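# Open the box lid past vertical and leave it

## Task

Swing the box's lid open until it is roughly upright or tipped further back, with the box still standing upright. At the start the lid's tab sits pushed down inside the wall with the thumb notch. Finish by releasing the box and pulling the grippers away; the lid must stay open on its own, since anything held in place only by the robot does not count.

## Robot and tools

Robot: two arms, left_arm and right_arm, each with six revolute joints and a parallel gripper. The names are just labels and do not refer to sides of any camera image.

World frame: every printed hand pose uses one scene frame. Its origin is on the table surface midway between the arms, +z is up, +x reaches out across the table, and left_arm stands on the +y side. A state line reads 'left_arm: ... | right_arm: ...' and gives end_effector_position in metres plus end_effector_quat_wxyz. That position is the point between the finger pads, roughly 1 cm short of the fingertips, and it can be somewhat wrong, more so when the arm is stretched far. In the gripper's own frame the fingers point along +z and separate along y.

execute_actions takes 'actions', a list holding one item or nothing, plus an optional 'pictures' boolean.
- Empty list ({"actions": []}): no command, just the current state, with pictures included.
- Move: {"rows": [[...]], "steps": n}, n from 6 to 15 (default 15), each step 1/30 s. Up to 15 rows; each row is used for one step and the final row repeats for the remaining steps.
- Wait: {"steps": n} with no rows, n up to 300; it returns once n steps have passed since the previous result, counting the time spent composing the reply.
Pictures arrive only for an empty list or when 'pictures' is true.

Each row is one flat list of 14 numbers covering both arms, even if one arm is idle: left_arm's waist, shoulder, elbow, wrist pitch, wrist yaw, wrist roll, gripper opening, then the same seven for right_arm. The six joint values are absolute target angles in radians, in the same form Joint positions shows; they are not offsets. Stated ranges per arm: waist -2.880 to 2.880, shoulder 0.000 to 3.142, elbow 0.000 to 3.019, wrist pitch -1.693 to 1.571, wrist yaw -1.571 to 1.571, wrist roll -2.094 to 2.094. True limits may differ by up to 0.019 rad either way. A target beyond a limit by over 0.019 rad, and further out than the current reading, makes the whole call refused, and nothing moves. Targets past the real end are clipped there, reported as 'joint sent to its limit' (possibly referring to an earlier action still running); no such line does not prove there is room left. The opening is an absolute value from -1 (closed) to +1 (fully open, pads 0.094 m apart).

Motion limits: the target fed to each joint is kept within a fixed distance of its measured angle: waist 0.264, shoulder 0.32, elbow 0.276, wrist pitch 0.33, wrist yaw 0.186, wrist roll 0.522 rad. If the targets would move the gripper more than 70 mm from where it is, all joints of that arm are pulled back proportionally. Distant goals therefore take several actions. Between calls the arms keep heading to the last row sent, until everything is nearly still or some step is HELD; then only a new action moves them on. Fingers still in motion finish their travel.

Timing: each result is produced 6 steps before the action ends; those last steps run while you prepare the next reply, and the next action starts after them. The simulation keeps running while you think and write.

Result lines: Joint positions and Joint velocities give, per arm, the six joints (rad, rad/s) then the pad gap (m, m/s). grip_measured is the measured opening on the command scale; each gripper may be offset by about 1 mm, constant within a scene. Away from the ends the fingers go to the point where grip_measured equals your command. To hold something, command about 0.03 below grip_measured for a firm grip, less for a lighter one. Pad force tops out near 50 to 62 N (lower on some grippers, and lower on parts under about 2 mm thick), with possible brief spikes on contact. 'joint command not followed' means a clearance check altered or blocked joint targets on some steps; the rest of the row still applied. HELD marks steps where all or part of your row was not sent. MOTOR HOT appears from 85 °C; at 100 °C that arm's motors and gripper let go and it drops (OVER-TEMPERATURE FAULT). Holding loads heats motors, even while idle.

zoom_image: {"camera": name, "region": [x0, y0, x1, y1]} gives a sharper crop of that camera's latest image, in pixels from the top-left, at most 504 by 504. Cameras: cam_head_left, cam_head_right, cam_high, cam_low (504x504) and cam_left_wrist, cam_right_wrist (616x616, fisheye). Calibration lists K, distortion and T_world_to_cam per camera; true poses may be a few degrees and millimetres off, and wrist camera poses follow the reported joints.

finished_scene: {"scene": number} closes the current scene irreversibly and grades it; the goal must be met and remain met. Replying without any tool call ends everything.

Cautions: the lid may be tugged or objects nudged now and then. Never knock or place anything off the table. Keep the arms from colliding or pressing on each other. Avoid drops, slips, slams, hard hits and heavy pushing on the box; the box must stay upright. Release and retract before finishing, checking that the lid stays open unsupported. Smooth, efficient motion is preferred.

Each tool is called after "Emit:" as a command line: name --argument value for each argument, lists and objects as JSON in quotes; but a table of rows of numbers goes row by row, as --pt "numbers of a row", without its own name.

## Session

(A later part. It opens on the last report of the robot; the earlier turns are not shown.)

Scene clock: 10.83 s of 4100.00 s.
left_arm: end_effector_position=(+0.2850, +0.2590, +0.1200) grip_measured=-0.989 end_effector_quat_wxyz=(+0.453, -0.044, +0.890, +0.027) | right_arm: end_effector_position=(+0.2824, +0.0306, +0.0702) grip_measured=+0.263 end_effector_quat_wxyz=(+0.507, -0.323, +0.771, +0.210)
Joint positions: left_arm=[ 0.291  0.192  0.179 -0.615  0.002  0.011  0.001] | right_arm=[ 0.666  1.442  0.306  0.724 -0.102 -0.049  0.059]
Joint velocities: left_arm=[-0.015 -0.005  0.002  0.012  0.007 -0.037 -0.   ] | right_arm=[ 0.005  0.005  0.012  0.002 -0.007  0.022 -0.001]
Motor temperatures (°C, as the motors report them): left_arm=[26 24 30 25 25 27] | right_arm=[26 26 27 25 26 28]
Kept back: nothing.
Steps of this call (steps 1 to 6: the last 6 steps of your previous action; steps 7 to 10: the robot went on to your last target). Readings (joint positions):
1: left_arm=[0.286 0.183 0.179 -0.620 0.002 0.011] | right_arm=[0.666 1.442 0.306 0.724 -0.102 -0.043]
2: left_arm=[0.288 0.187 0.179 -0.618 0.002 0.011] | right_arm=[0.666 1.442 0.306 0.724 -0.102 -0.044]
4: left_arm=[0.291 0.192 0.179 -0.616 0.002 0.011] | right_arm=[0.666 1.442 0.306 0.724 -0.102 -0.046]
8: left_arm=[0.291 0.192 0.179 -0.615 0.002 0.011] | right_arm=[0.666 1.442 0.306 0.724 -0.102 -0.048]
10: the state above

Emit:
execute_actions --actions '[{"rows":[[0.3,0.4,0.1,0,0,0,-1,0.675,1.435,0.325,0.74,-0.1,-0.07,0.23],[0.3,0.4,0.1,0,0,0,-1,0.65,1.435,0.325,0.74,-0.1,-0.07,0.23],[0.3,0.5,0.1,0.2,0,0,-1,0.62,1.435,0.325,0.74,-0.1,-0.07,0.23],[0.3,0.5,0.1,0.2,0,0,-1,0.59,1.435,0.325,0.74,-0.1,-0.07,0.23],[0.3,0.655,0.1,0.385,0,0,-1,0.56,1.435,0.325,0.74,-0.1,-0.07,0.23],[0.3,0.655,0.1,0.385,0,0,-1,0.53,1.435,0.325,0.74,-0.1,-0.07,0.23],[0.3,0.655,0.1,0.385,0,0,-1,0.5,1.435,0.325,0.74,-0.1,-0.07,0.23],[0.3,0.655,0.1,0.385,0,0,-1,0.46,1.435,0.325,0.74,-0.1,-0.07,0.23]]}]'

Emit:
execute_actions --actions '[{"rows":[[-0.52,0.655,0.1,0.385,0,0,-1,0.46,1.435,0.315,0.74,-0.1,-0.07,0.23]]}]'

Emit:
execute_actions --actions '[{"steps":25}]' --pictures true

Emit:
zoom_image --camera "cam_low" --region '[240,170,340,270]'

Scene clock: 11.53 s of 4100.00 s.
left_arm: end_effector_position=(+0.3632, +0.2677, +0.1301) grip_measured=-0.989 end_effector_quat_wxyz=(+0.578, -0.040, +0.814, +0.034) | right_arm: end_effector_position=(+0.3229, -0.0242, +0.0702) grip_measured=+0.248 end_effector_quat_wxyz=(+0.522, -0.261, +0.794, +0.168)
Joint positions: left_arm=[0.291 0.692 0.1   0.256 0.002 0.011 0.001] | right_arm=[ 0.506  1.442  0.306  0.724 -0.102 -0.052  0.059]
Joint velocities: left_arm=[-0.005  0.347  0.007  1.746  0.007  0.037 -0.001] | right_arm=[-0.972 -0.005  0.017  0.012  0.081 -0.022 -0.001]
Motor temperatures (°C, as the motors report them): left_arm=[26 24 30 25 25 27] | right_arm=[26 26 27 25 26 28]
Steps of this call (steps 1 to 12: the robot went on to your last target; steps 13 to 21: the first 9 steps of this action). Readings (joint positions):
13: left_arm=[0.291 0.208 0.166 -0.554 0.002 0.011] | right_arm=[0.666 1.442 0.306 0.724 -0.102 -0.050]
14: left_arm=[0.291 0.252 0.146 -0.439 0.002 0.011] | right_arm=[0.666 1.442 0.306 0.724 -0.102 -0.050]
16: left_arm=[0.291 0.388 0.117 -0.224 0.002 0.011] | right_arm=[0.652 1.442 0.306 0.724 -0.104 -0.051]
20: left_arm=[0.291 0.668 0.100 0.184 0.002 0.011] | right_arm=[0.541 1.442 0.306 0.724 -0.104 -0.052]
21: the state above

Scene clock: 12.03 s of 4100.00 s.
left_arm: end_effector_position=(+0.3073, +0.0370, +0.1679) grip_measured=-0.989 end_effector_quat_wxyz=(+0.607, +0.244, +0.730, -0.197) | right_arm: end_effector_position=(+0.3352, -0.0451, +0.0704) grip_measured=+0.248 end_effector_quat_wxyz=(+0.527, -0.239, +0.801, +0.152)
Joint positions: left_arm=[-0.453  0.657  0.1    0.371  0.004  0.009  0.001] | right_arm=[ 0.451  1.442  0.306  0.724 -0.099 -0.052  0.059]
Joint velocities: left_arm=[-2.164 -0.015 -0.032  0.022  0.022 -0.095 -0.001] | right_arm=[-0.005  0.005  0.022  0.007  0.007 -0.037 -0.001]
Motor temperatures (°C, as the motors report them): left_arm=[26 24 30 25 25 27] | right_arm=[26 26 27 25 26 28]
Steps of this call (steps 1 to 6: the last 6 steps of your previous action; steps 7 to 15: the first 9 steps of this action). Readings (joint positions):
7: left_arm=[0.267 0.657 0.100 0.371 -0.010 0.010] | right_arm=[0.451 1.442 0.306 0.724 -0.099 -0.052]
8: left_arm=[0.200 0.657 0.100 0.371 -0.012 0.009] | right_arm=[0.451 1.442 0.306 0.724 -0.099 -0.052]
10: left_arm=[0.019 0.657 0.100 0.371 -0.006 0.009] | right_arm=[0.451 1.442 0.306 0.724 -0.099 -0.052]
14: left_arm=[-0.369 0.657 0.100 0.371 -0.000 0.009] | right_arm=[0.451 1.442 0.306 0.724 -0.099 -0.052]
15: the state above

Scene clock: 12.87 s of 4100.00 s.
left_arm: end_effector_position=(+0.2919, +0.0178, +0.1679) grip_measured=-0.989 end_effector_quat_wxyz=(+0.599, +0.271, +0.721, -0.220) | right_arm: end_effector_position=(+0.3352, -0.0451, +0.0704) grip_measured=+0.248 end_effector_quat_wxyz=(+0.527, -0.239, +0.801, +0.152)
Joint positions: left_arm=[-0.529  0.657  0.1    0.371  0.002  0.009  0.001] | right_arm=[ 0.451  1.442  0.306  0.724 -0.099 -0.052  0.059]
Joint velocities: left_arm=[-0.005  0.015  0.017  0.002  0.007  0.007 -0.001] | right_arm=[-0.015 -0.015 -0.007  0.002  0.007  0.051 -0.   ]
Motor temperatures (°C, as the motors report them): left_arm=[26 24 30 25 25 27] | right_arm=[26 26 27 25 26 28]
Kept back: nothing.
Steps of this call (steps 1 to 6: the last 6 steps of your previous action; steps 7 to 25: the robot went on to your last target). Readings (joint positions):
1: left_arm=[-0.511 0.657 0.100 0.371 0.007 0.009] | right_arm=[0.451 1.442 0.306 0.724 -0.099 -0.052]
2: left_arm=[-0.540 0.657 0.100 0.371 0.008 0.009] | right_arm=[0.451 1.442 0.306 0.724 -0.099 -0.052]
4: left_arm=[-0.545 0.657 0.100 0.371 0.005 0.009] | right_arm=[0.451 1.442 0.306 0.724 -0.099 -0.052]
8: left_arm=[-0.530 0.657 0.100 0.371 0.002 0.009] | right_arm=[0.451 1.442 0.306 0.724 -0.099 -0.052]
25: the state above
camera_calibration (this result's frames):
cam_left_wrist: T_world_to_cam=[[-0.652103, -0.757967, -0.0157341, 0.208232], [-0.545334, 0.483383, -0.684801, 0.272163], [0.526662, -0.43798, -0.72856, 0.0976713], [0, 0, 0, 1]] pos_world=[0.232769, 0.0690527, 0.260813]
cam_right_wrist: T_world_to_cam=[[0.555745, -0.830614, 0.0350376, -0.232214], [-0.701659, -0.491234, -0.516104, 0.257934], [0.445895, 0.262238, -0.855809, 0.0502908], [0, 0, 0, 1]] pos_world=[0.287609, -0.0793625, 0.184297]

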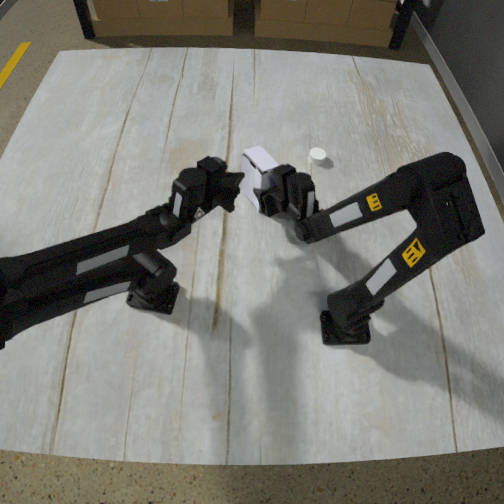

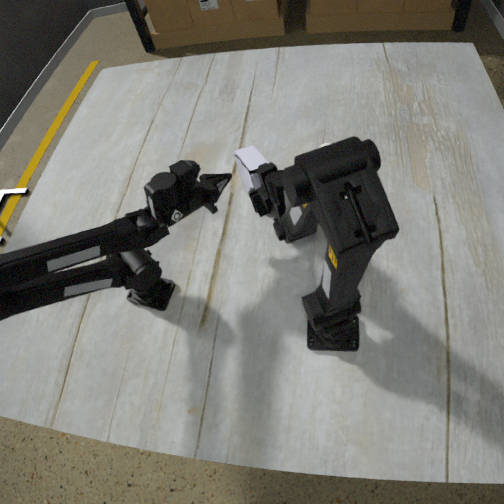

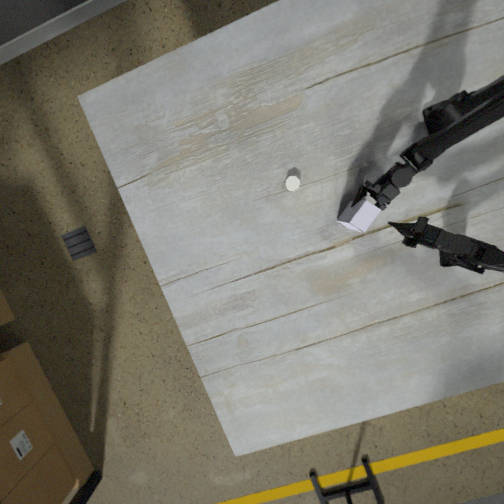

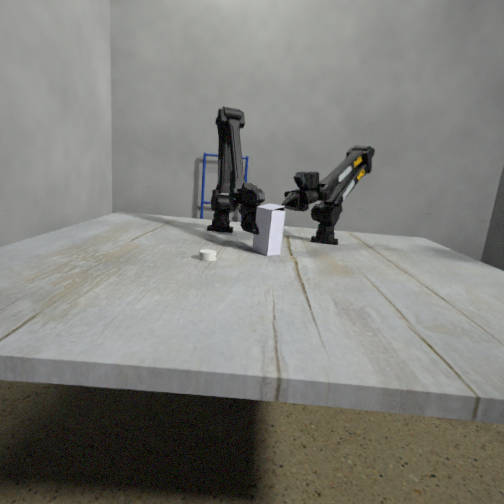

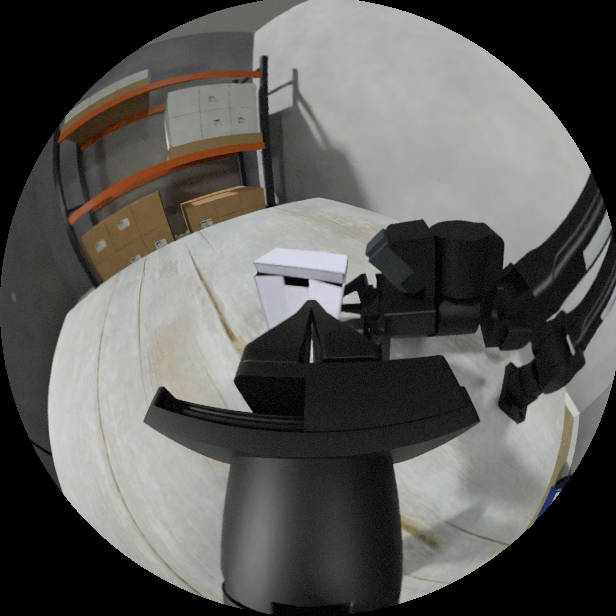

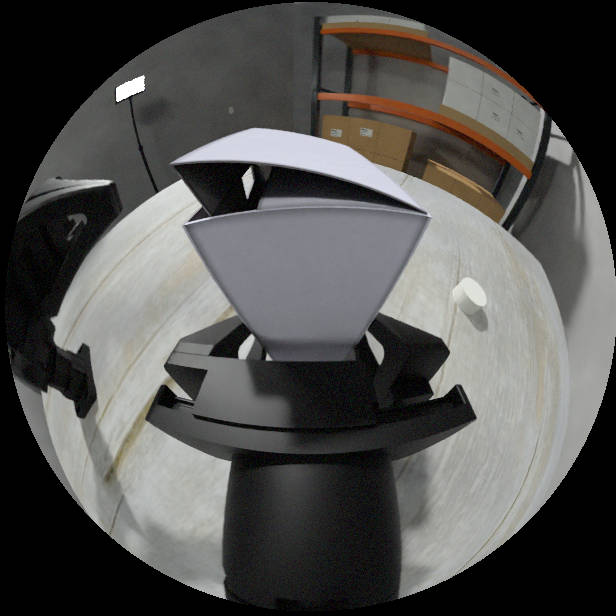

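Region (240, 170, 340, 270) of cam_low's 504x504 image, scaled by 5.040, with more detail than that image has.

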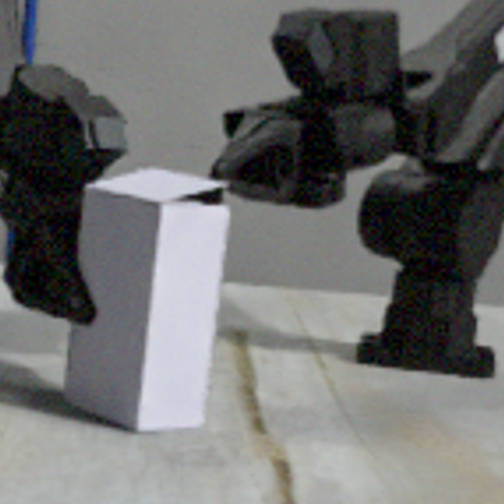

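Emit:
execute_actions --actions '[{"rows":[[-0.48,0.8,0.13,0.48,0,0,-1,0.46,1.435,0.315,0.74,-0.1,-0.07,0.23],[-0.48,0.8,0.13,0.48,0,0,-1,0.46,1.435,0.315,0.74,-0.1,-0.07,0.23],[-0.48,0.8,0.13,0.48,0,0,-1,0.46,1.435,0.315,0.74,-0.1,-0.07,0.23],[-0.48,0.86,0.14,0.54,0,0,-1,0.46,1.435,0.315,0.74,-0.1,-0.07,0.23],[-0.48,0.86,0.14,0.54,0,0,-1,0.46,1.435,0.315,0.74,-0.1,-0.07,0.23],[-0.48,0.92,0.155,0.59,0,0,-1,0.46,1.435,0.315,0.74,-0.1,-0.07,0.23]]}]'

Emit:
execute_actions --actions '[{"steps":15}]' --pictures true

Emit:
zoom_image --camera "cam_left_wrist" --region '[230,220,390,360]'

Scene clock: 13.53 s of 4100.00 s.
left_arm: end_effector_position=(+0.3160, +0.0168, +0.1351) grip_measured=-0.989 end_effector_quat_wxyz=(+0.580, +0.262, +0.746, -0.198) | right_arm: end_effector_position=(+0.3352, -0.0451, +0.0704) grip_measured=+0.248 end_effector_quat_wxyz=(+0.527, -0.239, +0.801, +0.152)
Joint positions: left_arm=[-0.486  0.922  0.112  0.558  0.001  0.009  0.001] | right_arm=[ 0.451  1.442  0.306  0.724 -0.099 -0.052  0.059]
Joint velocities: left_arm=[-0.005  0.327  0.042  0.164  0.051 -0.037  0.   ] | right_arm=[-0.005 -0.005 -0.012  0.007 -0.022 -0.007  0.   ]
Motor temperatures (°C, as the motors report them): left_arm=[26 24 31 25 25 27] | right_arm=[26 26 27 25 26 28]
Steps of this call (steps 1 to 11: the robot went on to your last target; steps 12 to 20: the first 9 steps of this action). Readings (joint positions):
12: left_arm=[-0.525 0.669 0.100 0.390 0.002 0.009] | right_arm=[0.451 1.442 0.306 0.724 -0.099 -0.052]
13: left_arm=[-0.515 0.698 0.100 0.421 0.002 0.009] | right_arm=[0.451 1.442 0.306 0.724 -0.099 -0.052]
15: left_arm=[-0.495 0.771 0.105 0.467 0.002 0.009] | right_arm=[0.451 1.442 0.306 0.724 -0.099 -0.052]
19: left_arm=[-0.486 0.906 0.109 0.550 0.001 0.009] | right_arm=[0.451 1.442 0.306 0.724 -0.099 -0.052]
20: the state above

Scene clock: 14.03 s of 4100.00 s.
left_arm: end_effector_position=(+0.3183, +0.0151, +0.1393) grip_measured=-0.989 end_effector_quat_wxyz=(+0.585, +0.261, +0.741, -0.200) | right_arm: end_effector_position=(+0.3352, -0.0451, +0.0704) grip_measured=+0.248 end_effector_quat_wxyz=(+0.527, -0.239, +0.801, +0.152)
Joint positions: left_arm=[-0.486  0.929  0.117  0.574  0.001  0.009  0.001] | right_arm=[ 0.451  1.442  0.306  0.724 -0.099 -0.052  0.059]
Joint velocities: left_arm=[ 0.005 -0.005 -0.002  0.007 -0.037 -0.081 -0.002] | right_arm=[ 0.015 -0.005 -0.002 -0.007  0.007 -0.066 -0.   ]
Motor temperatures (°C, as the motors report them): left_arm=[26 24 31 25 25 27] | right_arm=[26 26 27 25 26 28]
Kept back: nothing.
Steps of this call (steps 1 to 6: the last 6 steps of your previous action; steps 7 to 15: the robot went on to your last target). Readings (joint positions):
1: left_arm=[-0.486 0.929 0.113 0.562 0.001 0.009] | right_arm=[0.451 1.442 0.306 0.724 -0.099 -0.052]
2: left_arm=[-0.486 0.930 0.114 0.565 0.001 0.009] | right_arm=[0.451 1.442 0.306 0.724 -0.099 -0.052]
4: left_arm=[-0.486 0.929 0.115 0.571 0.001 0.009] | right_arm=[0.451 1.442 0.306 0.724 -0.099 -0.052]
8: left_arm=[-0.486 0.929 0.117 0.574 0.001 0.009] | right_arm=[0.451 1.442 0.306 0.724 -0.099 -0.052]
15: the state above
camera_calibration (this result's frames):
cam_left_wrist: T_world_to_cam=[[-0.619187, -0.785082, -0.0159029, 0.212847], [-0.592487, 0.480388, -0.646673, 0.278012], [0.515331, -0.39099, -0.762601, 0.069423], [0, 0, 0, 1]] pos_world=[0.260735, 0.0606925, 0.23611]
cam_right_wrist: T_world_to_cam=[[0.555745, -0.830614, 0.0350376, -0.232214], [-0.701659, -0.491234, -0.516104, 0.257934], [0.445895, 0.262238, -0.855809, 0.0502908], [0, 0, 0, 1]] pos_world=[0.287609, -0.0793625, 0.184297]

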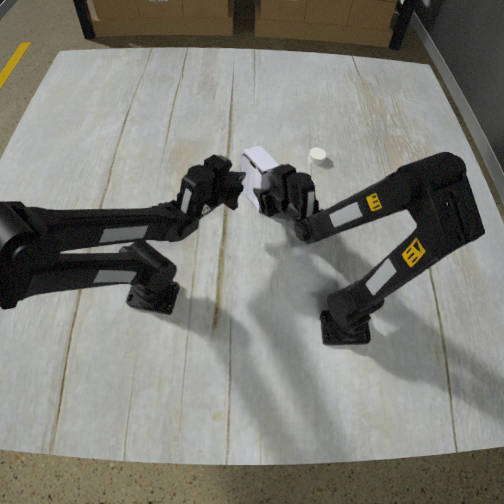

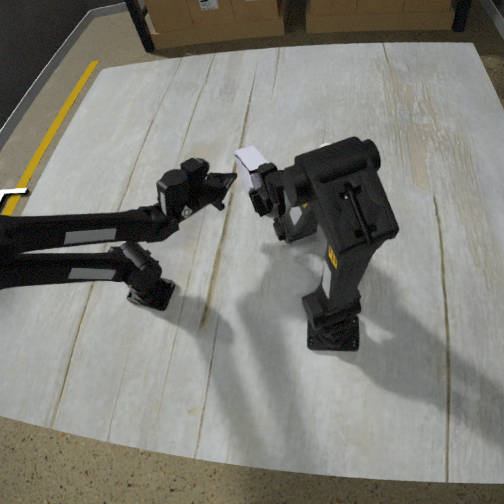

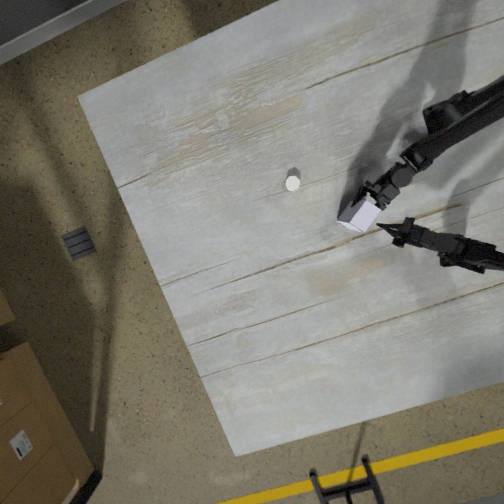

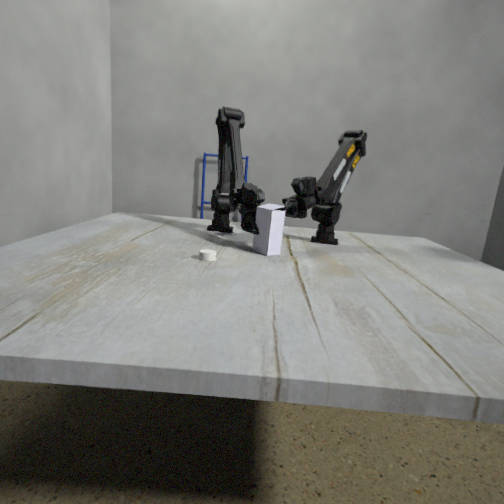

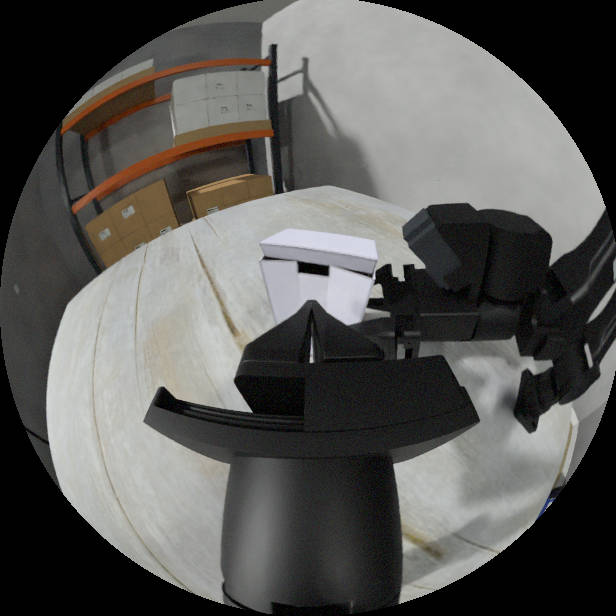

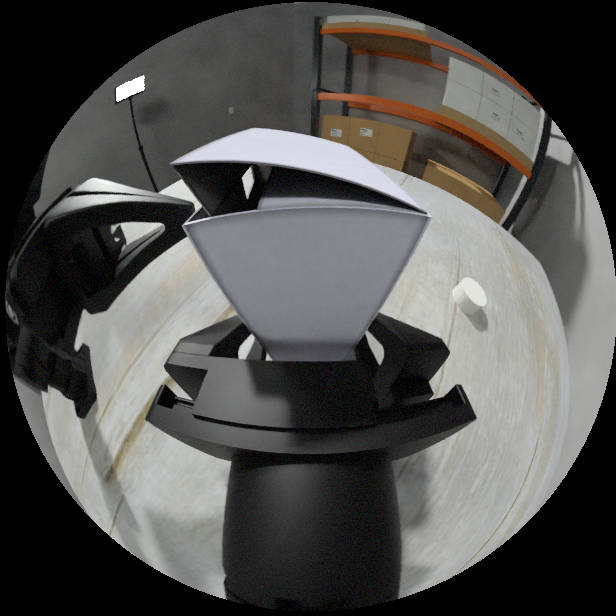

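Region (230, 220, 390, 360) of cam_left_wrist's 616x616 image, scaled by 3.150, with more detail than that image has; it fills the top 441 rows of this view, and the rest is white.

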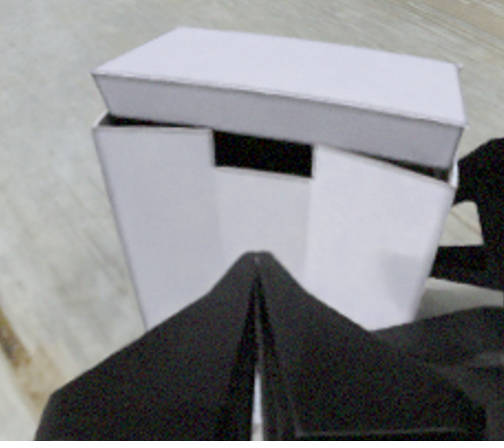

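Emit:
execute_actions --actions '[{"rows":[[-0.48,0.95,0.19,0.61,0,0,-1,0.46,1.435,0.315,0.74,-0.1,-0.07,0.23]]}]'

Emit:
execute_actions --actions '[{"steps":12}]' --pictures true

Emit:
zoom_image --camera "cam_left_wrist" --region '[230,220,390,360]'

Scene clock: 14.57 s of 4100.00 s.
left_arm: end_effector_position=(+0.3300, +0.0058, +0.1629) grip_measured=-0.989 end_effector_quat_wxyz=(+0.605, +0.255, +0.725, -0.207) | right_arm: end_effector_position=(+0.3352, -0.0451, +0.0704) grip_measured=+0.248 end_effector_quat_wxyz=(+0.527, -0.239, +0.801, +0.152)
Joint positions: left_arm=[-0.486  0.939  0.159  0.597  0.001  0.009  0.001] | right_arm=[ 0.451  1.442  0.306  0.724 -0.099 -0.052  0.059]
Joint velocities: left_arm=[-0.005 -0.005 -0.012 -0.022 -0.007  0.007  0.001] | right_arm=[-0.034  0.005 -0.002 -0.027 -0.022 -0.022  0.   ]
Motor temperatures (°C, as the motors report them): left_arm=[26 24 31 25 25 27] | right_arm=[26 26 27 25 26 28]
Steps of this call (steps 1 to 7: the robot went on to your last target; steps 8 to 16: the first 9 steps of this action). Readings (joint positions):
8: left_arm=[-0.486 0.930 0.119 0.577 0.001 0.009] | right_arm=[0.451 1.442 0.306 0.724 -0.099 -0.052]
9: left_arm=[-0.486 0.933 0.124 0.581 0.001 0.009] | right_arm=[0.451 1.442 0.306 0.724 -0.099 -0.052]
11: left_arm=[-0.486 0.938 0.140 0.588 0.001 0.009] | right_arm=[0.451 1.442 0.306 0.724 -0.099 -0.052]
15: left_arm=[-0.486 0.939 0.159 0.597 0.001 0.009] | right_arm=[0.451 1.442 0.306 0.724 -0.099 -0.052]
16: the state above

Scene clock: 14.97 s of 4100.00 s.
left_arm: end_effector_position=(+0.3300, +0.0058, +0.1629) grip_measured=-0.989 end_effector_quat_wxyz=(+0.605, +0.255, +0.725, -0.207) | right_arm: end_effector_position=(+0.3352, -0.0451, +0.0704) grip_measured=+0.248 end_effector_quat_wxyz=(+0.527, -0.239, +0.801, +0.152)
Joint positions: left_arm=[-0.486  0.939  0.159  0.597  0.001  0.009  0.001] | right_arm=[ 0.451  1.442  0.306  0.724 -0.099 -0.052  0.059]
Joint velocities: left_arm=[ 0.005 -0.005 -0.012 -0.012  0.051  0.022 -0.001] | right_arm=[-0.005 -0.005  0.002 -0.012 -0.007 -0.007  0.   ]
Motor temperatures (°C, as the motors report them): left_arm=[26 24 31 25 25 27] | right_arm=[26 26 27 25 26 28]
Kept back: nothing.
Steps of this call (steps 1 to 6: the last 6 steps of your previous action; steps 7 to 12: the robot went on to your last target). Readings (joint positions):
1: left_arm=[-0.486 0.939 0.159 0.597 0.001 0.009] | right_arm=[0.451 1.442 0.306 0.724 -0.099 -0.052]
2: left_arm=[-0.486 0.939 0.159 0.597 0.001 0.009] | right_arm=[0.451 1.442 0.306 0.724 -0.099 -0.052]
4: left_arm=[-0.486 0.939 0.159 0.597 0.001 0.009] | right_arm=[0.451 1.442 0.306 0.724 -0.099 -0.052]
8: left_arm=[-0.486 0.939 0.159 0.597 0.001 0.009] | right_arm=[0.451 1.442 0.306 0.724 -0.099 -0.052]
12: the state above
camera_calibration (this result's frames):
cam_left_wrist: T_world_to_cam=[[-0.618495, -0.785627, -0.0159482, 0.213023], [-0.56347, 0.457563, -0.68785, 0.301959], [0.547691, -0.416445, -0.725678, 0.0611717], [0, 0, 0, 1]] pos_world=[0.268396, 0.0546662, 0.255491]
cam_right_wrist: T_world_to_cam=[[0.555745, -0.830614, 0.0350376, -0.232214], [-0.701659, -0.491234, -0.516104, 0.257934], [0.445895, 0.262238, -0.855809, 0.0502908], [0, 0, 0, 1]] pos_world=[0.287609, -0.0793625, 0.184297]

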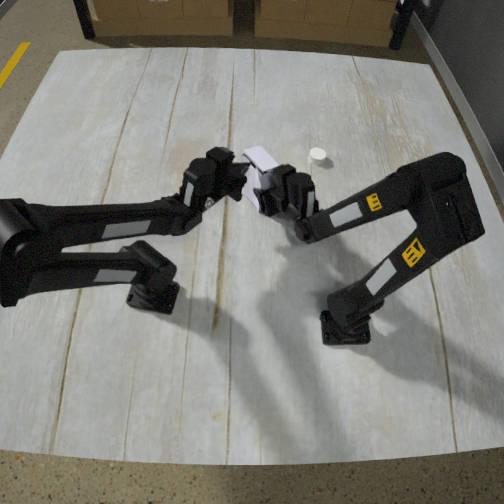

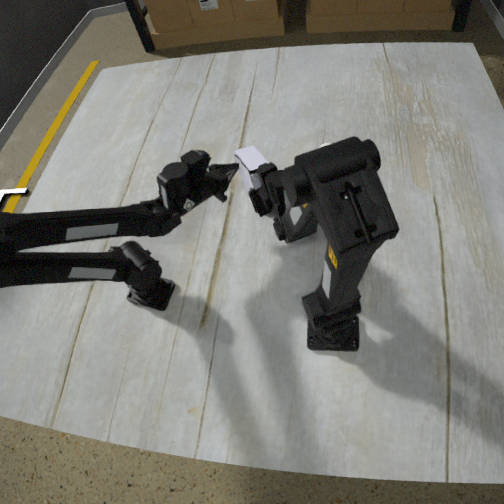

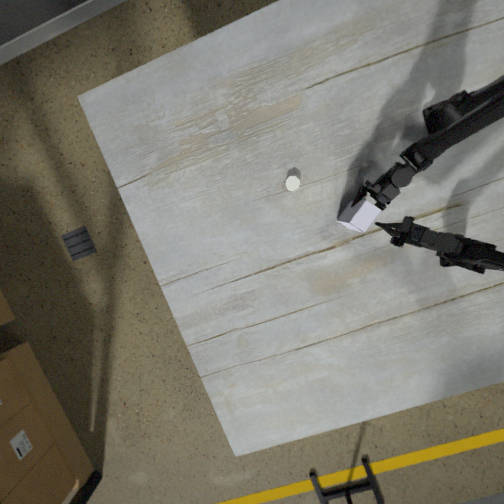

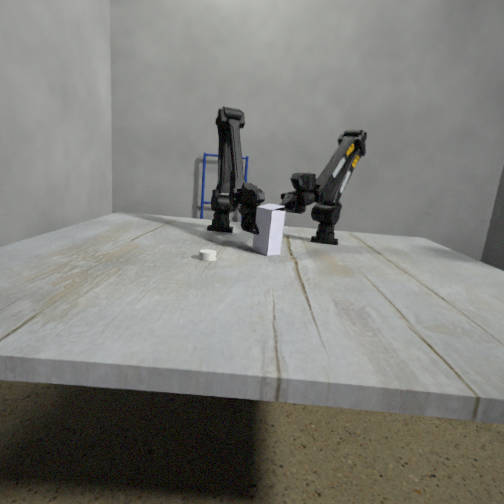

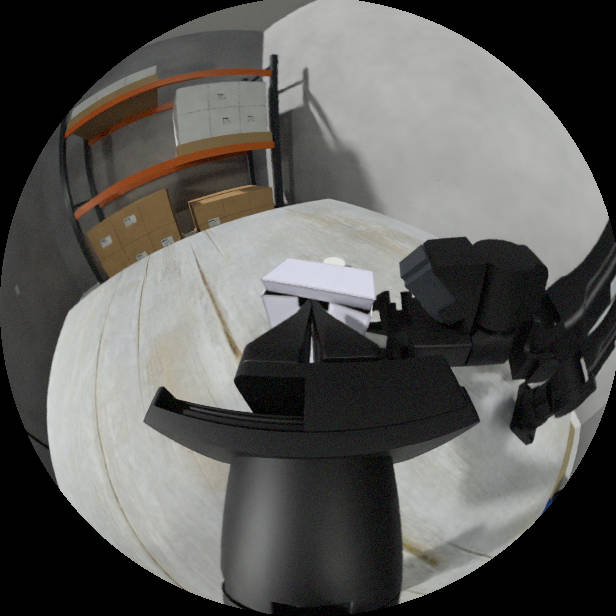

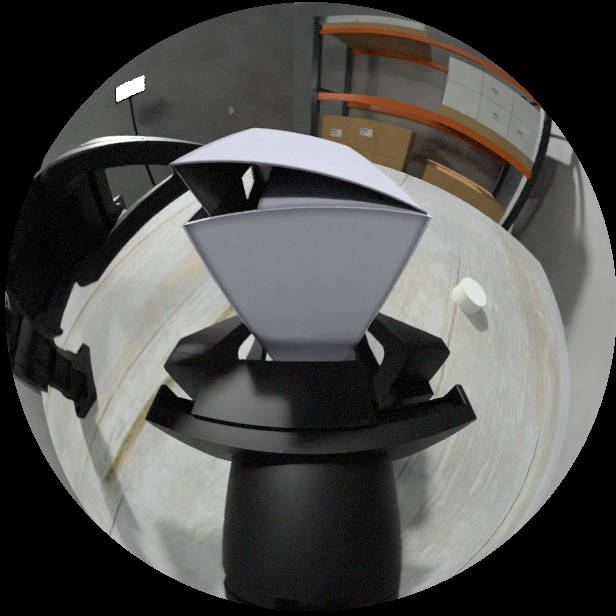

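Region (230, 220, 390, 360) of cam_left_wrist's 616x616 image, scaled by 3.150, with more detail than that image has; it fills the top 441 rows of this view, and the rest is white.

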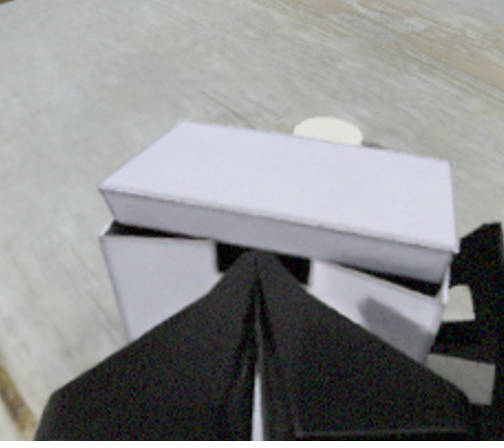

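Emit:
execute_actions --actions '[{"rows":[[-0.48,0.98,0.19,0.64,0,0,-1,0.46,1.435,0.315,0.74,-0.1,-0.07,0.23],[-0.48,1.01,0.19,0.67,0,0,-1,0.46,1.435,0.315,0.74,-0.1,-0.07,0.23],[-0.48,1.03,0.2,0.69,0,0,-1,0.46,1.435,0.315,0.74,-0.1,-0.07,0.23],[-0.48,1.06,0.205,0.695,0,0,-1,0.46,1.435,0.315,0.74,-0.1,-0.07,0.23]]}]'

Emit:
execute_actions --actions '[{"steps":12}]' --pictures true

Emit:
zoom_image --camera "cam_left_wrist" --region '[230,220,390,360]'

Scene clock: 15.60 s of 4100.00 s.
left_arm: end_effector_position=(+0.3383, -0.0007, +0.1447) grip_measured=-0.989 end_effector_quat_wxyz=(+0.593, +0.259, +0.735, -0.203) | right_arm: end_effector_position=(+0.3352, -0.0451, +0.0704) grip_measured=+0.248 end_effector_quat_wxyz=(+0.527, -0.239, +0.801, +0.152)
Joint positions: left_arm=[-0.486  1.061  0.171  0.675  0.001  0.009  0.001] | right_arm=[ 0.451  1.442  0.306  0.724 -0.099 -0.052  0.059]
Joint velocities: left_arm=[-0.005  0.024 -0.002  0.007 -0.081  0.037  0.   ] | right_arm=[-0.024 -0.005  0.012 -0.012  0.022  0.066  0.002]
Motor temperatures (°C, as the motors report them): left_arm=[26 24 31 25 25 27] | right_arm=[26 27 27 25 26 28]
Steps of this call (steps 1 to 10: the robot went on to your last target; steps 11 to 19: the first 9 steps of this action). Readings (joint positions):
11: left_arm=[-0.486 0.941 0.159 0.602 0.001 0.009] | right_arm=[0.451 1.442 0.306 0.724 -0.099 -0.052]
12: left_arm=[-0.486 0.950 0.159 0.618 0.001 0.009] | right_arm=[0.451 1.442 0.306 0.724 -0.099 -0.052]
14: left_arm=[-0.486 0.988 0.162 0.656 0.001 0.009] | right_arm=[0.451 1.442 0.306 0.724 -0.099 -0.052]
18: left_arm=[-0.486 1.058 0.171 0.675 0.001 0.009] | right_arm=[0.451 1.442 0.306 0.724 -0.099 -0.052]
19: the state above

Scene clock: 16.00 s of 4100.00 s.
left_arm: end_effector_position=(+0.3386, -0.0009, +0.1458) grip_measured=-0.989 end_effector_quat_wxyz=(+0.595, +0.258, +0.734, -0.203) | right_arm: end_effector_position=(+0.3352, -0.0451, +0.0704) grip_measured=+0.248 end_effector_quat_wxyz=(+0.527, -0.239, +0.801, +0.152)
Joint positions: left_arm=[-0.486  1.061  0.171  0.679  0.001  0.009  0.001] | right_arm=[ 0.451  1.442  0.306  0.724 -0.099 -0.052  0.059]
Joint velocities: left_arm=[-0.005 -0.005 -0.027 -0.012  0.007  0.037 -0.   ] | right_arm=[-0.015  0.005 -0.022  0.007 -0.11   0.037 -0.001]
Motor temperatures (°C, as the motors report them): left_arm=[26 24 31 25 25 27] | right_arm=[26 27 27 25 26 28]
Kept back: nothing.
Steps of this call (steps 1 to 6: the last 6 steps of your previous action; steps 7 to 12: the robot went on to your last target). Readings (joint positions):
1: left_arm=[-0.486 1.061 0.171 0.675 0.001 0.009] | right_arm=[0.451 1.442 0.306 0.724 -0.099 -0.052]
2: left_arm=[-0.486 1.061 0.171 0.677 0.001 0.009] | right_arm=[0.451 1.442 0.306 0.724 -0.099 -0.052]
4: left_arm=[-0.486 1.061 0.171 0.679 0.001 0.009] | right_arm=[0.451 1.442 0.306 0.724 -0.099 -0.052]
8: left_arm=[-0.486 1.061 0.171 0.679 0.001 0.009] | right_arm=[0.451 1.442 0.306 0.724 -0.099 -0.052]
12: the state above
camera_calibration (this result's frames):
cam_left_wrist: T_world_to_cam=[[-0.618853, -0.785345, -0.0159308, 0.212874], [-0.578702, 0.469545, -0.666807, 0.300218], [0.531153, -0.403436, -0.74506, 0.0497298], [0, 0, 0, 1]] pos_world=[0.279061, 0.0462767, 0.24063]
cam_right_wrist: T_world_to_cam=[[0.555745, -0.830614, 0.0350376, -0.232214], [-0.701659, -0.491234, -0.516104, 0.257934], [0.445895, 0.262238, -0.855809, 0.0502908], [0, 0, 0, 1]] pos_world=[0.287609, -0.0793625, 0.184297]

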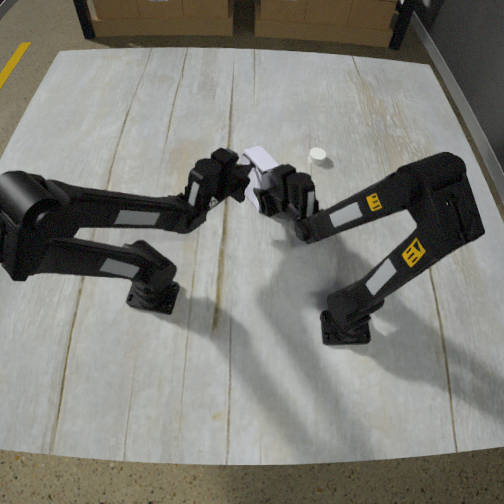

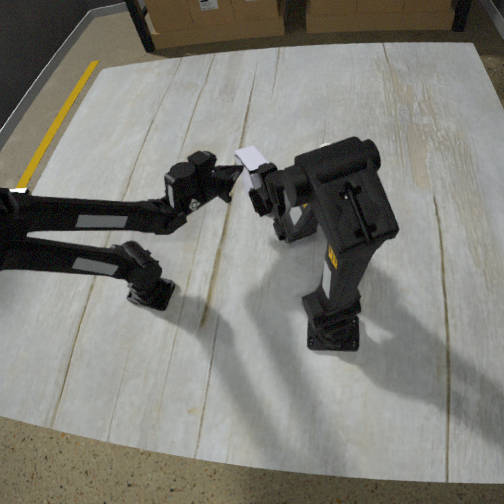

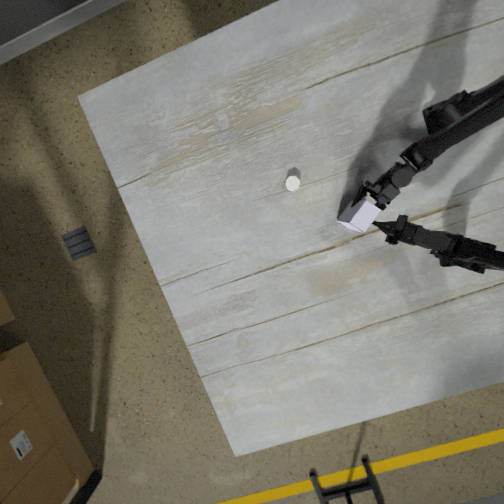

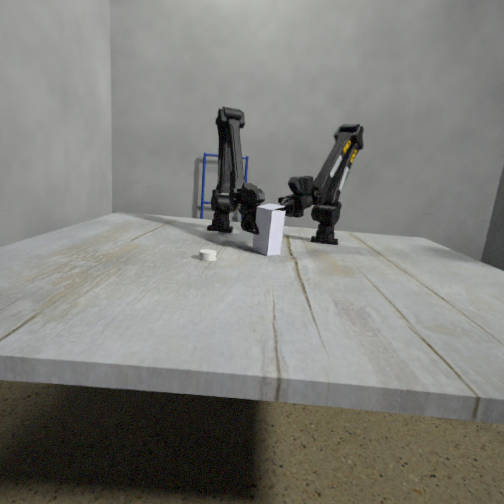

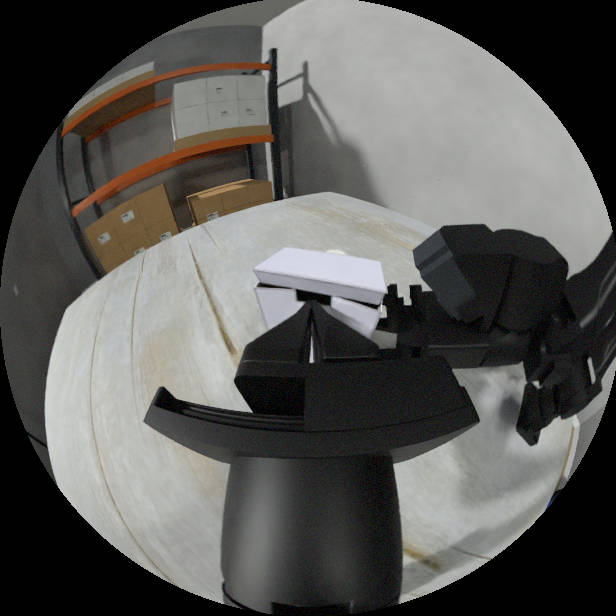

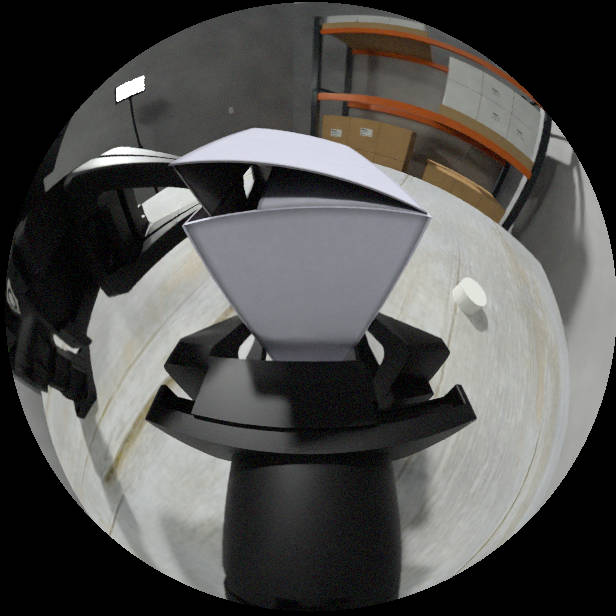

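Region (230, 220, 390, 360) of cam_left_wrist's 616x616 image, scaled by 3.150, with more detail than that image has; it fills the top 441 rows of this view, and the rest is white.

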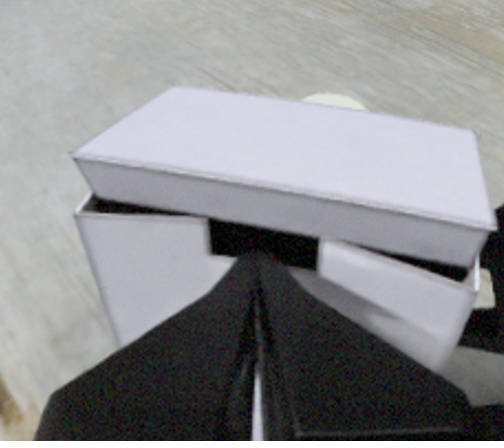

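Emit:
execute_actions --actions '[{"rows":[[-0.48,1.07,0.22,0.695,0,0,-1,0.46,1.435,0.315,0.74,-0.1,-0.07,0.23],[-0.48,1.09,0.23,0.695,0,0,-1,0.46,1.435,0.315,0.74,-0.1,-0.07,0.23],[-0.48,1.11,0.243,0.695,0,0,-1,0.46,1.435,0.315,0.74,-0.1,-0.07,0.23]]}]'

Emit:
execute_actions --actions '[{"steps":8}]' --pictures true

Scene clock: 16.57 s of 4100.00 s.
left_arm: end_effector_position=(+0.3464, -0.0071, +0.1482) grip_measured=-0.989 end_effector_quat_wxyz=(+0.595, +0.258, +0.734, -0.203) | right_arm: end_effector_position=(+0.3372, -0.0486, +0.0703) grip_measured=+0.247 end_effector_quat_wxyz=(+0.529, -0.231, +0.804, +0.146)
Joint positions: left_arm=[-0.486  1.092  0.198  0.683  0.001  0.009  0.001] | right_arm=[ 0.447  1.442  0.306  0.724 -0.084 -0.046  0.059]
Joint velocities: left_arm=[-0.005  0.005 -0.007 -0.007 -0.007 -0.022  0.001] | right_arm=[-0.005 -0.005  0.012  0.012  0.022  0.007 -0.   ]
Motor temperatures (°C, as the motors report them): left_arm=[26 24 31 25 25 27] | right_arm=[26 27 27 25 26 28]
Steps of this call (steps 1 to 8: the robot went on to your last target; steps 9 to 17: the first 9 steps of this action). Readings (joint positions):
9: left_arm=[-0.486 1.061 0.172 0.679 0.001 0.009] | right_arm=[0.451 1.442 0.306 0.724 -0.099 -0.052]
10: left_arm=[-0.486 1.062 0.175 0.679 0.001 0.009] | right_arm=[0.451 1.442 0.306 0.724 -0.099 -0.052]
12: left_arm=[-0.486 1.075 0.187 0.679 0.001 0.009] | right_arm=[0.451 1.442 0.306 0.724 -0.095 -0.052]
16: left_arm=[-0.486 1.092 0.198 0.683 0.001 0.009] | right_arm=[0.447 1.442 0.306 0.724 -0.084 -0.046]
17: the state above

Scene clock: 16.83 s of 4100.00 s.
left_arm: end_effector_position=(+0.3464, -0.0071, +0.1482) grip_measured=-0.989 end_effector_quat_wxyz=(+0.595, +0.258, +0.734, -0.203) | right_arm: end_effector_position=(+0.3372, -0.0486, +0.0703) grip_measured=+0.247 end_effector_quat_wxyz=(+0.529, -0.231, +0.804, +0.146)
Joint positions: left_arm=[-0.486  1.092  0.198  0.683  0.001  0.009  0.001] | right_arm=[ 0.447  1.442  0.306  0.724 -0.084 -0.046  0.059]
Joint velocities: left_arm=[-0.005 -0.005 -0.002 -0.017 -0.022 -0.022  0.   ] | right_arm=[ 0.015 -0.005 -0.002  0.007  0.037 -0.022 -0.   ]
Motor temperatures (°C, as the motors report them): left_arm=[26 24 31 25 25 27] | right_arm=[26 27 27 25 26 28]
Kept back: nothing.
Steps of this call (steps 1 to 6: the last 6 steps of your previous action; steps 7 to 8: the robot went on to your last target). Readings (joint positions):
1: left_arm=[-0.486 1.092 0.198 0.683 0.001 0.009] | right_arm=[0.447 1.442 0.306 0.724 -0.084 -0.046]
2: left_arm=[-0.486 1.092 0.198 0.683 0.001 0.009] | right_arm=[0.447 1.442 0.306 0.724 -0.084 -0.046]
4: left_arm=[-0.486 1.092 0.198 0.683 0.001 0.009] | right_arm=[0.447 1.442 0.306 0.724 -0.084 -0.046]
8: the state above
camera_calibration (this result's frames):
cam_left_wrist: T_world_to_cam=[[-0.618863, -0.785337, -0.0159302, 0.212923], [-0.579102, 0.469859, -0.666238, 0.309251], [0.530707, -0.403085, -0.745569, 0.0451133], [0, 0, 0, 1]] pos_world=[0.286916, 0.0400968, 0.243062]
cam_right_wrist: T_world_to_cam=[[0.539062, -0.841526, 0.0352984, -0.231111], [-0.711528, -0.477414, -0.515561, 0.261562], [0.45071, 0.252804, -0.856125, 0.0481546], [0, 0, 0, 1]] pos_world=[0.288988, -0.0817858, 0.184236]

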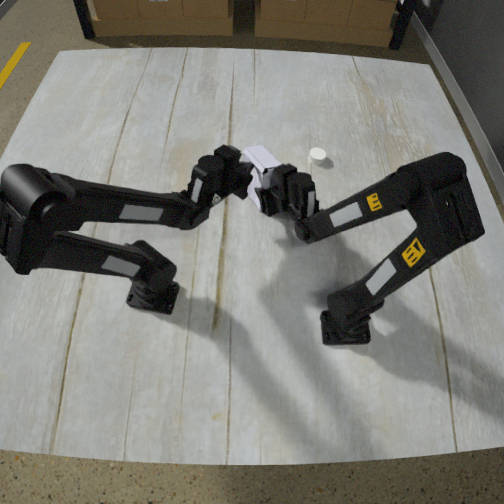

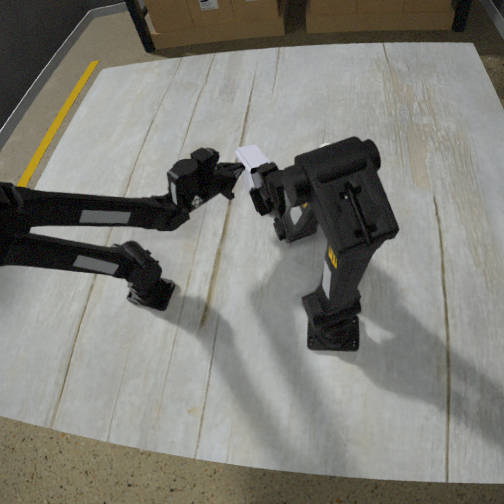

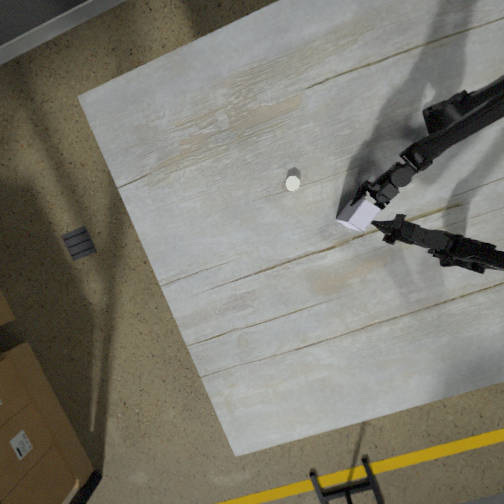

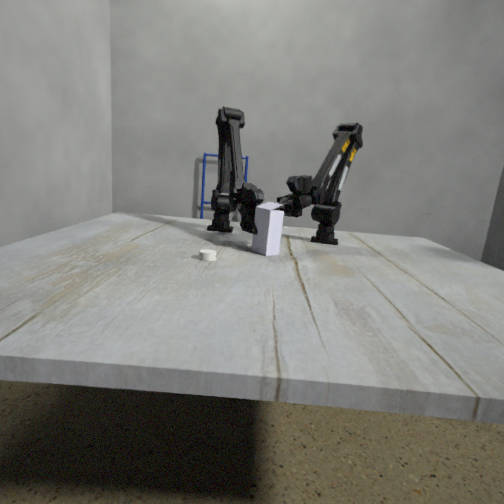

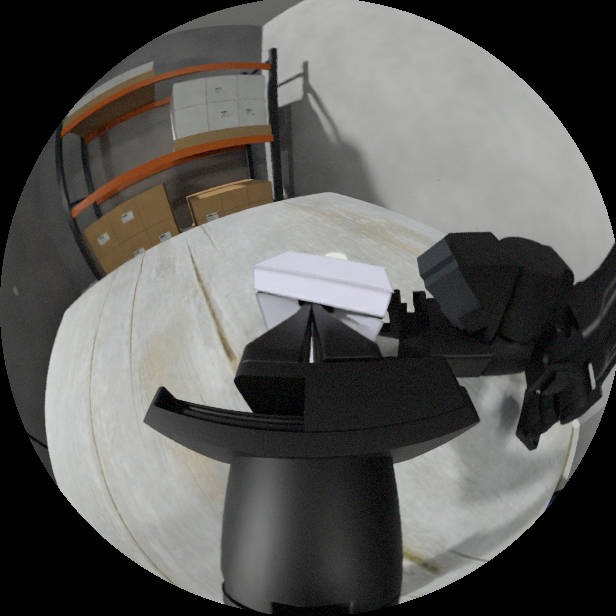

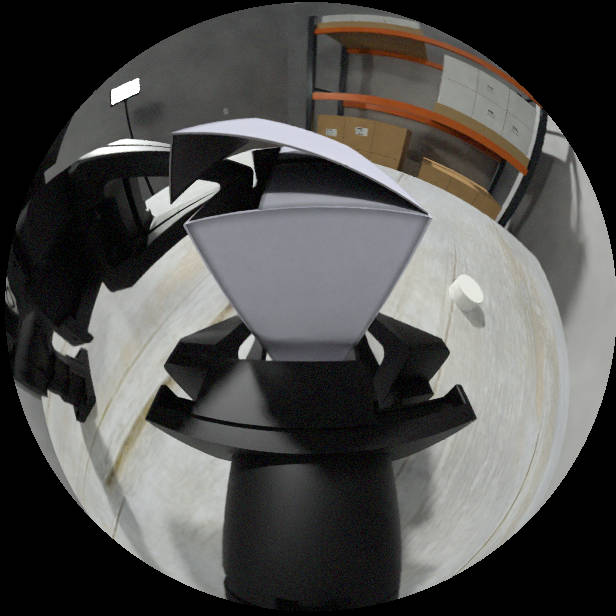

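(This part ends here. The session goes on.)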